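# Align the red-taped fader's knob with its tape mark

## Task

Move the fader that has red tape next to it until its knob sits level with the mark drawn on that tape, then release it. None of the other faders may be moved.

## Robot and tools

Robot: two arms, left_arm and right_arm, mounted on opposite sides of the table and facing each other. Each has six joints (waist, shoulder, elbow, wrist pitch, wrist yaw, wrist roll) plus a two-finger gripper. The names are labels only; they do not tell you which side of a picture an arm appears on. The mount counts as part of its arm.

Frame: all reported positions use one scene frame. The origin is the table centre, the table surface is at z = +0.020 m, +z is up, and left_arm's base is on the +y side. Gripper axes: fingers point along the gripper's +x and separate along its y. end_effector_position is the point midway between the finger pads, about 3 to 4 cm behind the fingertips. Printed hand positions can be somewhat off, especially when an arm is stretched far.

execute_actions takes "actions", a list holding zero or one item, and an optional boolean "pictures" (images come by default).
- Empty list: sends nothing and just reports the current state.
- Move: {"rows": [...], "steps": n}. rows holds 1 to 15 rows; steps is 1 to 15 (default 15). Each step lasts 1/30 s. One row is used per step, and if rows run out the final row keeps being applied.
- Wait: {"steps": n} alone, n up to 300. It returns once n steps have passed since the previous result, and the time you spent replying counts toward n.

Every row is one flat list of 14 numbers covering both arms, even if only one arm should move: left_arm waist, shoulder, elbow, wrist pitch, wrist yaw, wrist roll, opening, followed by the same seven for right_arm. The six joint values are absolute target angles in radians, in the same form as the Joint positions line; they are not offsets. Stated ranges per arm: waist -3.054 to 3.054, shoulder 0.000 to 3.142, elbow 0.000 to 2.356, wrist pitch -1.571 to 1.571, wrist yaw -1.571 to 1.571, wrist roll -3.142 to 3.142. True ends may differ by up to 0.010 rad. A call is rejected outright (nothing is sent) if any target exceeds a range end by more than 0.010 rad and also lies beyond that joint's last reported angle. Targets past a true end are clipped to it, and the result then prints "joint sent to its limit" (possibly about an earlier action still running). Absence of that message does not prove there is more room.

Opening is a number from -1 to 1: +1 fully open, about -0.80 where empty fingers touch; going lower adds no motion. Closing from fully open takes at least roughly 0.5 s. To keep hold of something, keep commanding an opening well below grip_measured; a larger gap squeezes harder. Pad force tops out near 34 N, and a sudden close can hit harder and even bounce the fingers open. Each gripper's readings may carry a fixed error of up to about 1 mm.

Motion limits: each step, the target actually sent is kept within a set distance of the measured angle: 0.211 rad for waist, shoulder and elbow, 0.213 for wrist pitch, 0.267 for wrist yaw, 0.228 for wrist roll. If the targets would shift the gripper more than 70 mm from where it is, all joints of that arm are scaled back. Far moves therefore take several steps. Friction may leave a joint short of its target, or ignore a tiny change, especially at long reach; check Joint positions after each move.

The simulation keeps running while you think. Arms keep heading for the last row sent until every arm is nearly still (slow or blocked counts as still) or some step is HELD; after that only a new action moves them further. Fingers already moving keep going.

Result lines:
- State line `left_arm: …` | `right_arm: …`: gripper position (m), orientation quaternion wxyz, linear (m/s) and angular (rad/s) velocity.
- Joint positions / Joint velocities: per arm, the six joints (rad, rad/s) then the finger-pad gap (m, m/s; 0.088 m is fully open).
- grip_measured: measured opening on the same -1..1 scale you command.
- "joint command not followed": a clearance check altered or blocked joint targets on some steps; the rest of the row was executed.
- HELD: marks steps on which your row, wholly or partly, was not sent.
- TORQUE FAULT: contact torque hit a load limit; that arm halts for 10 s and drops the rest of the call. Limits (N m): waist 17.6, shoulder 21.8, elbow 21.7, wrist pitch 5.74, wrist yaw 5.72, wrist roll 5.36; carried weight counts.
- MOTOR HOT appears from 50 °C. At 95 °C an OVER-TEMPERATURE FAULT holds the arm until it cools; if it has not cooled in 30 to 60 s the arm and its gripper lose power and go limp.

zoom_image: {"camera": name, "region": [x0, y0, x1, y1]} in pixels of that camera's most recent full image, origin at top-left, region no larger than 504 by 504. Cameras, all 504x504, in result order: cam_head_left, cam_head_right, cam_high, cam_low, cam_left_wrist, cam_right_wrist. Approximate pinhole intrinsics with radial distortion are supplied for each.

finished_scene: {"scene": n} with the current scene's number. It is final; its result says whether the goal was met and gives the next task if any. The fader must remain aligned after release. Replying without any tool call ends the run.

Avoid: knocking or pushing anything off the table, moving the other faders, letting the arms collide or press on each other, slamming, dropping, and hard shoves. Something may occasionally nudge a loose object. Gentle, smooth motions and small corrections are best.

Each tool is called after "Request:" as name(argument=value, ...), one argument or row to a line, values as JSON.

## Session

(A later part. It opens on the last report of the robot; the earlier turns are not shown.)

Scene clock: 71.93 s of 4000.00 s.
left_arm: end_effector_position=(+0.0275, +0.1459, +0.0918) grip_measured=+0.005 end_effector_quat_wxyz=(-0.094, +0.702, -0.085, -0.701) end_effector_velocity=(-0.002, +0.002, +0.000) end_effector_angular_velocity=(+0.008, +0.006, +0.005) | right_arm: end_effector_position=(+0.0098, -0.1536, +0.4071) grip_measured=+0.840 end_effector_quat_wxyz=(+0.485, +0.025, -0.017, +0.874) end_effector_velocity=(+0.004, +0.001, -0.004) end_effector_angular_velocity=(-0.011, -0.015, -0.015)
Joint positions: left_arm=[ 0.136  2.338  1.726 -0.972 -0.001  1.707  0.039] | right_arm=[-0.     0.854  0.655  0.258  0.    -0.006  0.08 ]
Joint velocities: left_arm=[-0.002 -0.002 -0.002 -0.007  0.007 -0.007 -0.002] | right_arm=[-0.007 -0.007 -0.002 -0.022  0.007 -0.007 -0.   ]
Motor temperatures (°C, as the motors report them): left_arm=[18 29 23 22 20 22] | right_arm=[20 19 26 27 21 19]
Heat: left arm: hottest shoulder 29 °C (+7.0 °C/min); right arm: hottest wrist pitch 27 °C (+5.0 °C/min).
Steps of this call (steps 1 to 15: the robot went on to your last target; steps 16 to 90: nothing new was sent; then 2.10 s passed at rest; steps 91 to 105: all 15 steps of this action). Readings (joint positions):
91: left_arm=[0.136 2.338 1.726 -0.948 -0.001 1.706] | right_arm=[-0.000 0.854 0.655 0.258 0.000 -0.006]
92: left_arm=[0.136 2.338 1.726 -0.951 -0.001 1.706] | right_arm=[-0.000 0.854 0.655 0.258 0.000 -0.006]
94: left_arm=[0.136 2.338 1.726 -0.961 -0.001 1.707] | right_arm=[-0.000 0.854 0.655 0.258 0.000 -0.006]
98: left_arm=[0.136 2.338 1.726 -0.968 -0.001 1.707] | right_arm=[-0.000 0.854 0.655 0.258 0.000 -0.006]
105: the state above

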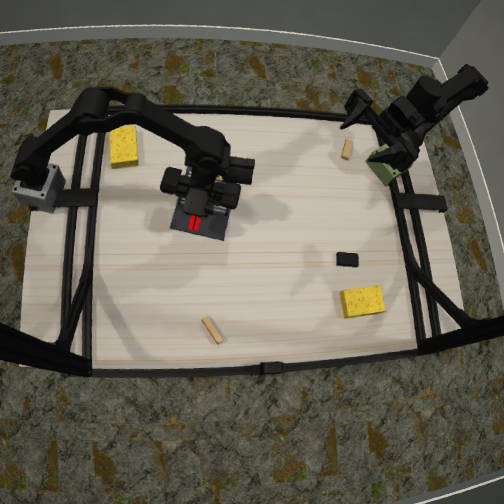

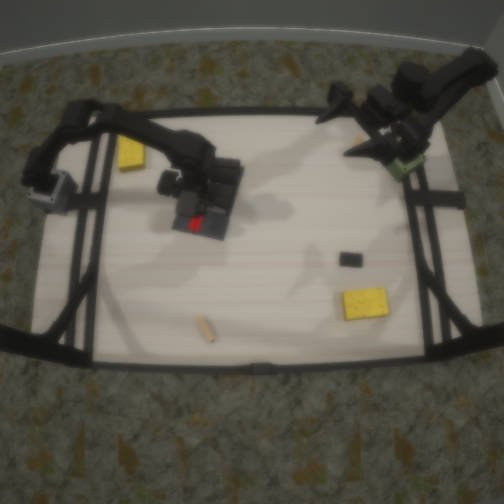

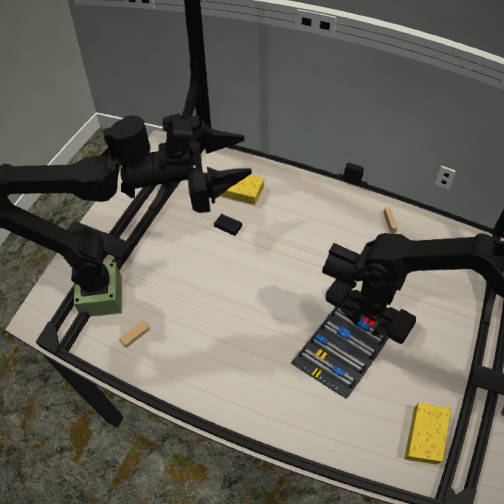

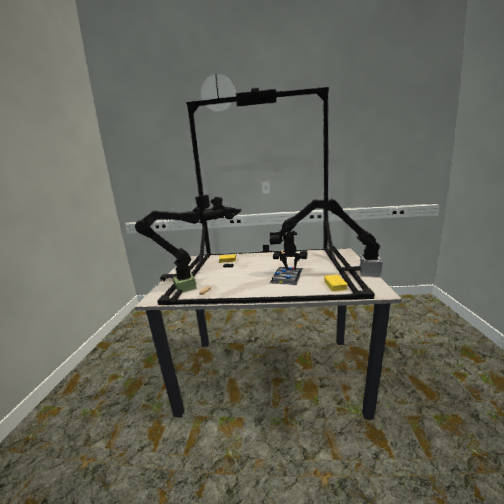

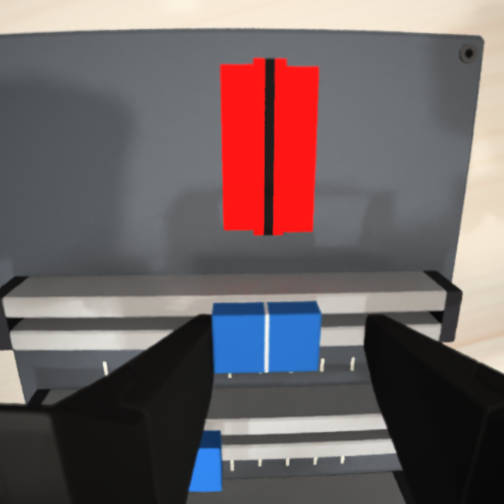

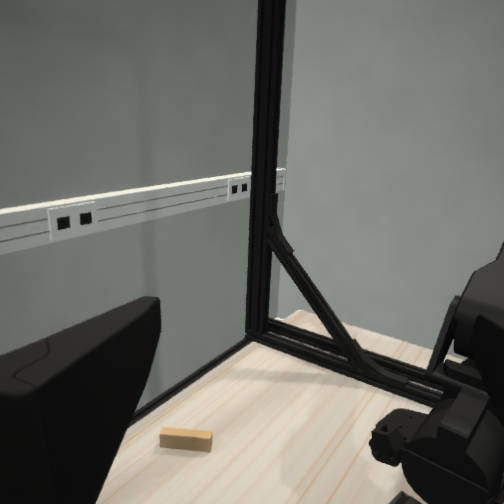

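About 5 px more with parallax.

Request:
execute_actions(
  actions=[
    {"rows":[[0.137,2.356,1.728,-0.975,0,1.71,-0.045,0,0.854,0.655,0.258,0,-0.006,0.84]],"steps":12},
  ],
  pictures=false,
)

Request:
execute_actions(
  actions=[
    {"rows":[[0.137,2.35,1.728,-0.975,0,1.71,0.6,0,0.854,0.655,0.258,0,-0.006,0.84]],"steps":7},
  ],
)

Request:
execute_actions(
  actions=[
    {"rows":[[0.137,2.25,1.728,-1.03,0,1.71,0.6,0,0.854,0.655,0.258,0,-0.006,0.84]]},
  ],
)

Scene clock: 78.47 s of 4000.00 s.
left_arm: end_effector_position=(+0.0275, +0.1460, +0.0915) grip_measured=-0.043 end_effector_quat_wxyz=(-0.095, +0.702, -0.085, -0.701) end_effector_velocity=(+0.002, +0.002, +0.000) end_effector_angular_velocity=(+0.005, -0.023, +0.005) | right_arm: end_effector_position=(+0.0098, -0.1536, +0.4071) grip_measured=+0.840 end_effector_quat_wxyz=(+0.485, +0.025, -0.017, +0.874) end_effector_velocity=(-0.002, -0.001, -0.008) end_effector_angular_velocity=(-0.018, -0.022, +0.019)
Joint positions: left_arm=[ 0.136  2.339  1.726 -0.972 -0.001  1.707  0.037] | right_arm=[-0.     0.854  0.655  0.258  0.    -0.006  0.08 ]
Joint velocities: left_arm=[-0.002 -0.002 -0.002 -0.007 -0.022 -0.007 -0.   ] | right_arm=[-0.002 -0.002 -0.007 -0.022 -0.022 -0.007 -0.   ]
Motor temperatures (°C, as the motors report them): left_arm=[18 29 23 22 20 22] | right_arm=[20 19 26 27 21 19]
Heat: left arm: hottest shoulder 29 °C (+6.1 °C/min); right arm: hottest wrist pitch 27 °C (+4.0 °C/min).
Steps of this call (steps 1 to 15: the robot went on to your last target; steps 16 to 90: nothing new was sent; then 3.13 s passed at rest; steps 91 to 102: all 12 steps of this action). Readings (joint positions):
91: left_arm=[0.136 2.339 1.726 -0.972 -0.001 1.707] | right_arm=[-0.000 0.854 0.655 0.258 0.000 -0.006]
92: left_arm=[0.136 2.339 1.726 -0.972 -0.001 1.707] | right_arm=[-0.000 0.854 0.655 0.258 0.000 -0.006]
94: left_arm=[0.136 2.339 1.726 -0.972 -0.001 1.707] | right_arm=[-0.000 0.854 0.655 0.258 0.000 -0.006]
98: left_arm=[0.136 2.339 1.726 -0.972 -0.001 1.707] | right_arm=[-0.000 0.854 0.655 0.258 0.000 -0.006]
102: the state above

Scene clock: 78.70 s of 4000.00 s.
left_arm: end_effector_position=(+0.0286, +0.1485, +0.0916) grip_measured=+0.544 end_effector_quat_wxyz=(-0.099, +0.702, -0.081, -0.700) end_effector_velocity=(+0.001, +0.007, +0.002) end_effector_angular_velocity=(+0.031, -0.011, +0.005) | right_arm: end_effector_position=(+0.0098, -0.1536, +0.4071) grip_measured=+0.840 end_effector_quat_wxyz=(+0.485, +0.025, -0.017, +0.874) end_effector_velocity=(+0.002, +0.001, -0.002) end_effector_angular_velocity=(-0.003, -0.010, -0.010)
Joint positions: left_arm=[ 0.136  2.339  1.726 -0.984 -0.003  1.707  0.066] | right_arm=[-0.     0.854  0.655  0.258  0.    -0.006  0.08 ]
Joint velocities: left_arm=[-0.002 -0.002  0.002 -0.037 -0.007 -0.007  0.017] | right_arm=[-0.002 -0.002 -0.002 -0.007  0.007 -0.007 -0.   ]
Motor temperatures (°C, as the motors report them): left_arm=[18 29 23 22 20 22] | right_arm=[20 19 26 27 21 19]
Heat: left arm: hottest shoulder 29 °C (+6.0 °C/min); right arm: hottest wrist pitch 27 °C (+4.0 °C/min).
Steps of this call (steps 1 to 7: all 7 steps of this action). Readings (joint positions):
1: left_arm=[0.136 2.339 1.726 -0.973 -0.001 1.707] | right_arm=[-0.000 0.854 0.655 0.258 0.000 -0.006]
2: left_arm=[0.136 2.339 1.726 -0.979 -0.001 1.707] | right_arm=[-0.000 0.854 0.655 0.258 0.000 -0.006]
4: left_arm=[0.136 2.339 1.726 -0.987 -0.003 1.707] | right_arm=[-0.000 0.854 0.655 0.258 0.000 -0.006]
7: the state above

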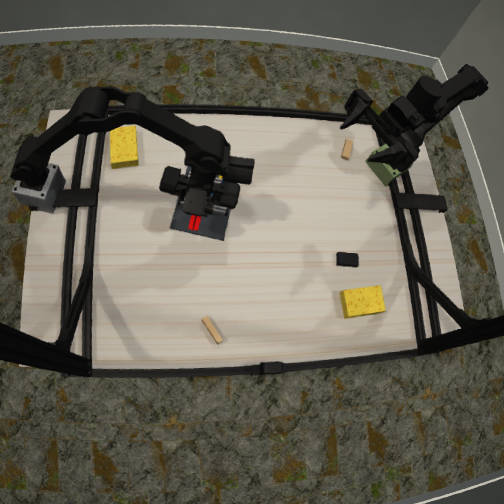

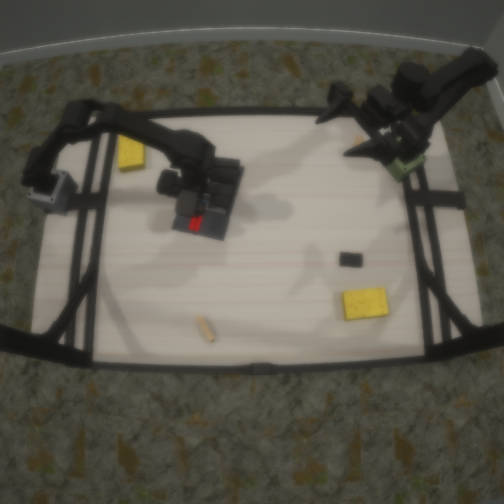

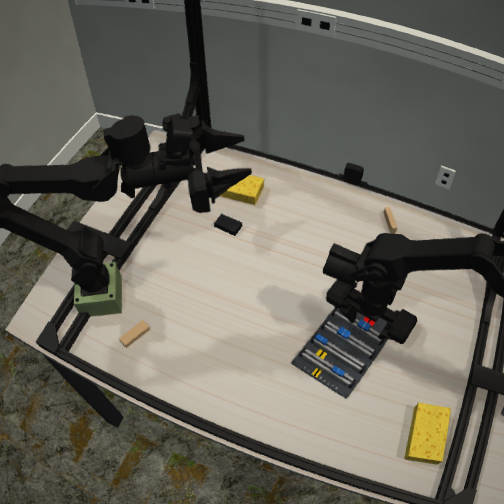

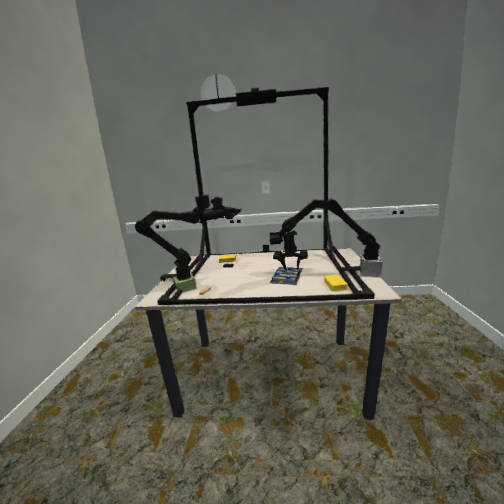

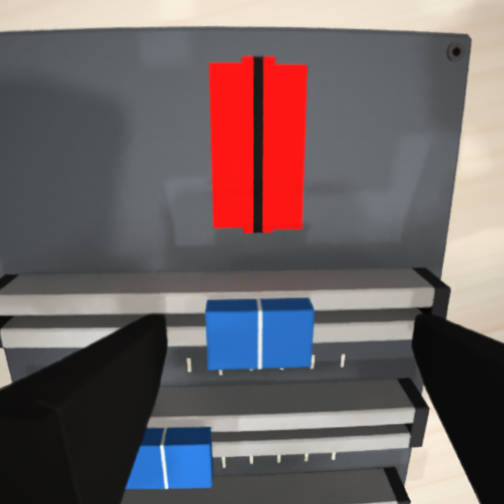

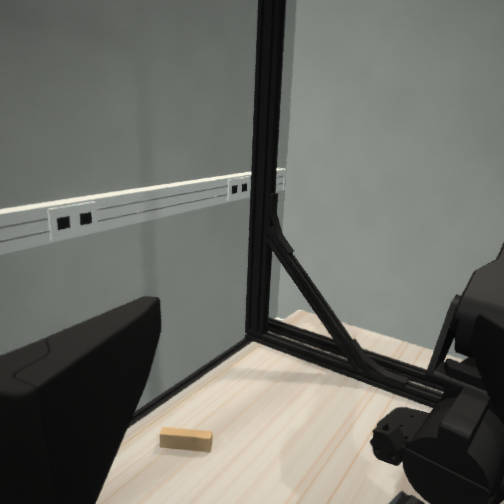

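Scene clock: 79.20 s of 4000.00 s.
left_arm: end_effector_position=(+0.0290, +0.1503, +0.1227) grip_measured=+0.599 end_effector_quat_wxyz=(-0.088, +0.703, -0.091, -0.700) end_effector_velocity=(+0.001, +0.005, +0.000) end_effector_angular_velocity=(+0.021, -0.010, +0.005) | right_arm: end_effector_position=(+0.0098, -0.1536, +0.4071) grip_measured=+0.840 end_effector_quat_wxyz=(+0.485, +0.025, -0.017, +0.874) end_effector_velocity=(-0.002, -0.002, -0.005) end_effector_angular_velocity=(-0.006, -0.031, +0.018)
Joint positions: left_arm=[ 0.137  2.264  1.726 -1.028 -0.003  1.707  0.068] | right_arm=[-0.     0.854  0.655  0.258  0.    -0.006  0.08 ]
Joint velocities: left_arm=[-0.002 -0.002 -0.002 -0.022 -0.007 -0.007 -0.   ] | right_arm=[-0.002 -0.002 -0.002 -0.022 -0.022 -0.022 -0.   ]
Motor temperatures (°C, as the motors report them): left_arm=[18 29 23 22 20 22] | right_arm=[20 19 26 27 21 19]
Heat: left arm: hottest shoulder 29 °C (+6.1 °C/min); right arm: hottest wrist pitch 27 °C (+4.1 °C/min).
Steps of this call (steps 1 to 15: all 15 steps of this action). Readings (joint positions):
1: left_arm=[0.137 2.333 1.726 -0.985 -0.003 1.707] | right_arm=[-0.000 0.854 0.655 0.258 0.000 -0.006]
2: left_arm=[0.137 2.325 1.726 -0.994 -0.003 1.707] | right_arm=[-0.000 0.854 0.655 0.258 0.000 -0.006]
4: left_arm=[0.137 2.307 1.726 -1.016 -0.003 1.707] | right_arm=[-0.000 0.854 0.655 0.258 0.000 -0.006]
8: left_arm=[0.137 2.269 1.726 -1.023 -0.003 1.707] | right_arm=[-0.000 0.854 0.655 0.258 0.000 -0.006]
15: the state above

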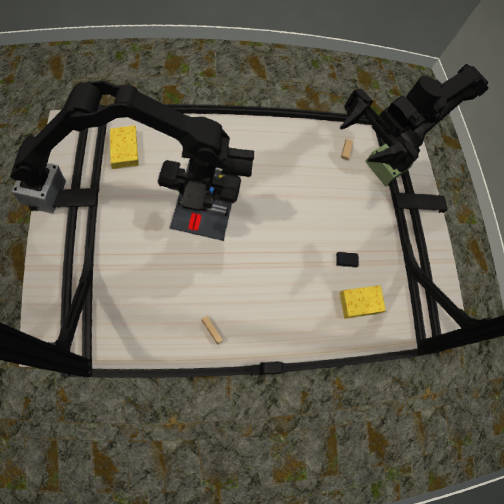

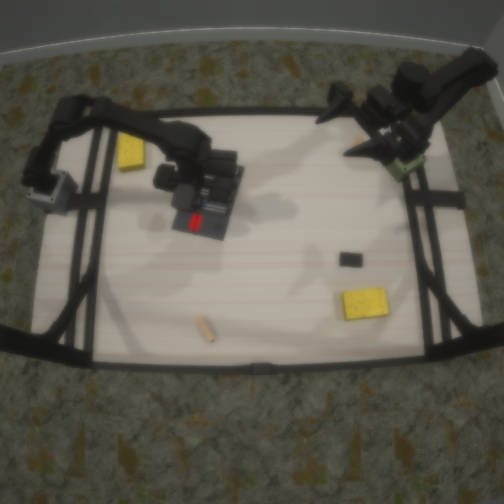

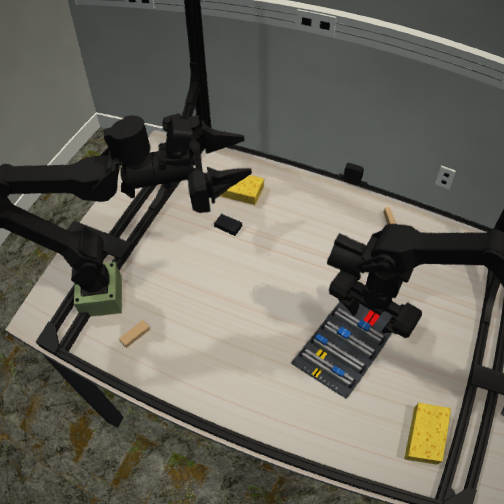

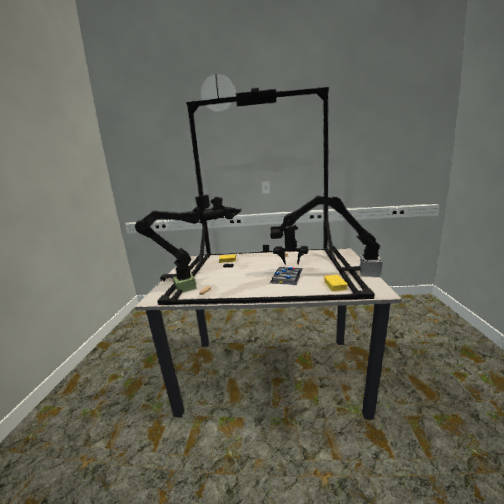

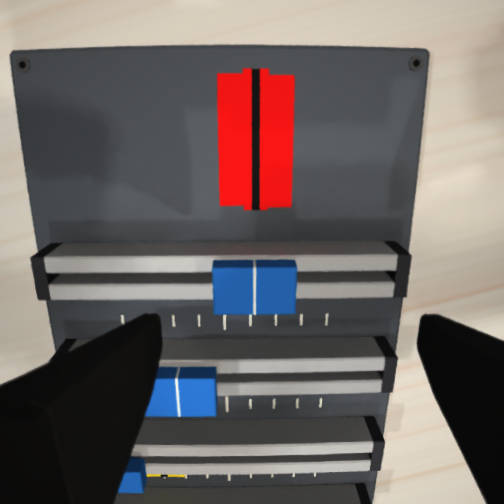

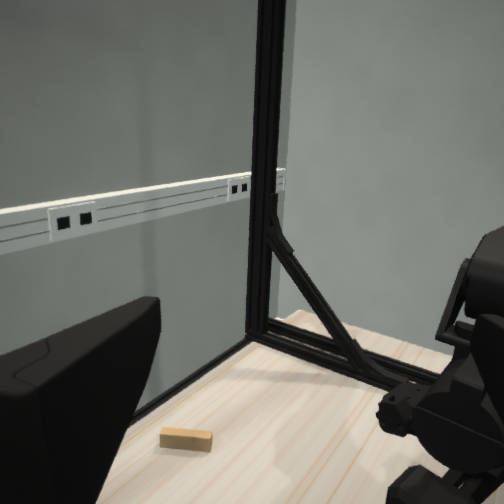

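Request:
finished_scene(
  scene=1,
)

The scene is finished: the task was done.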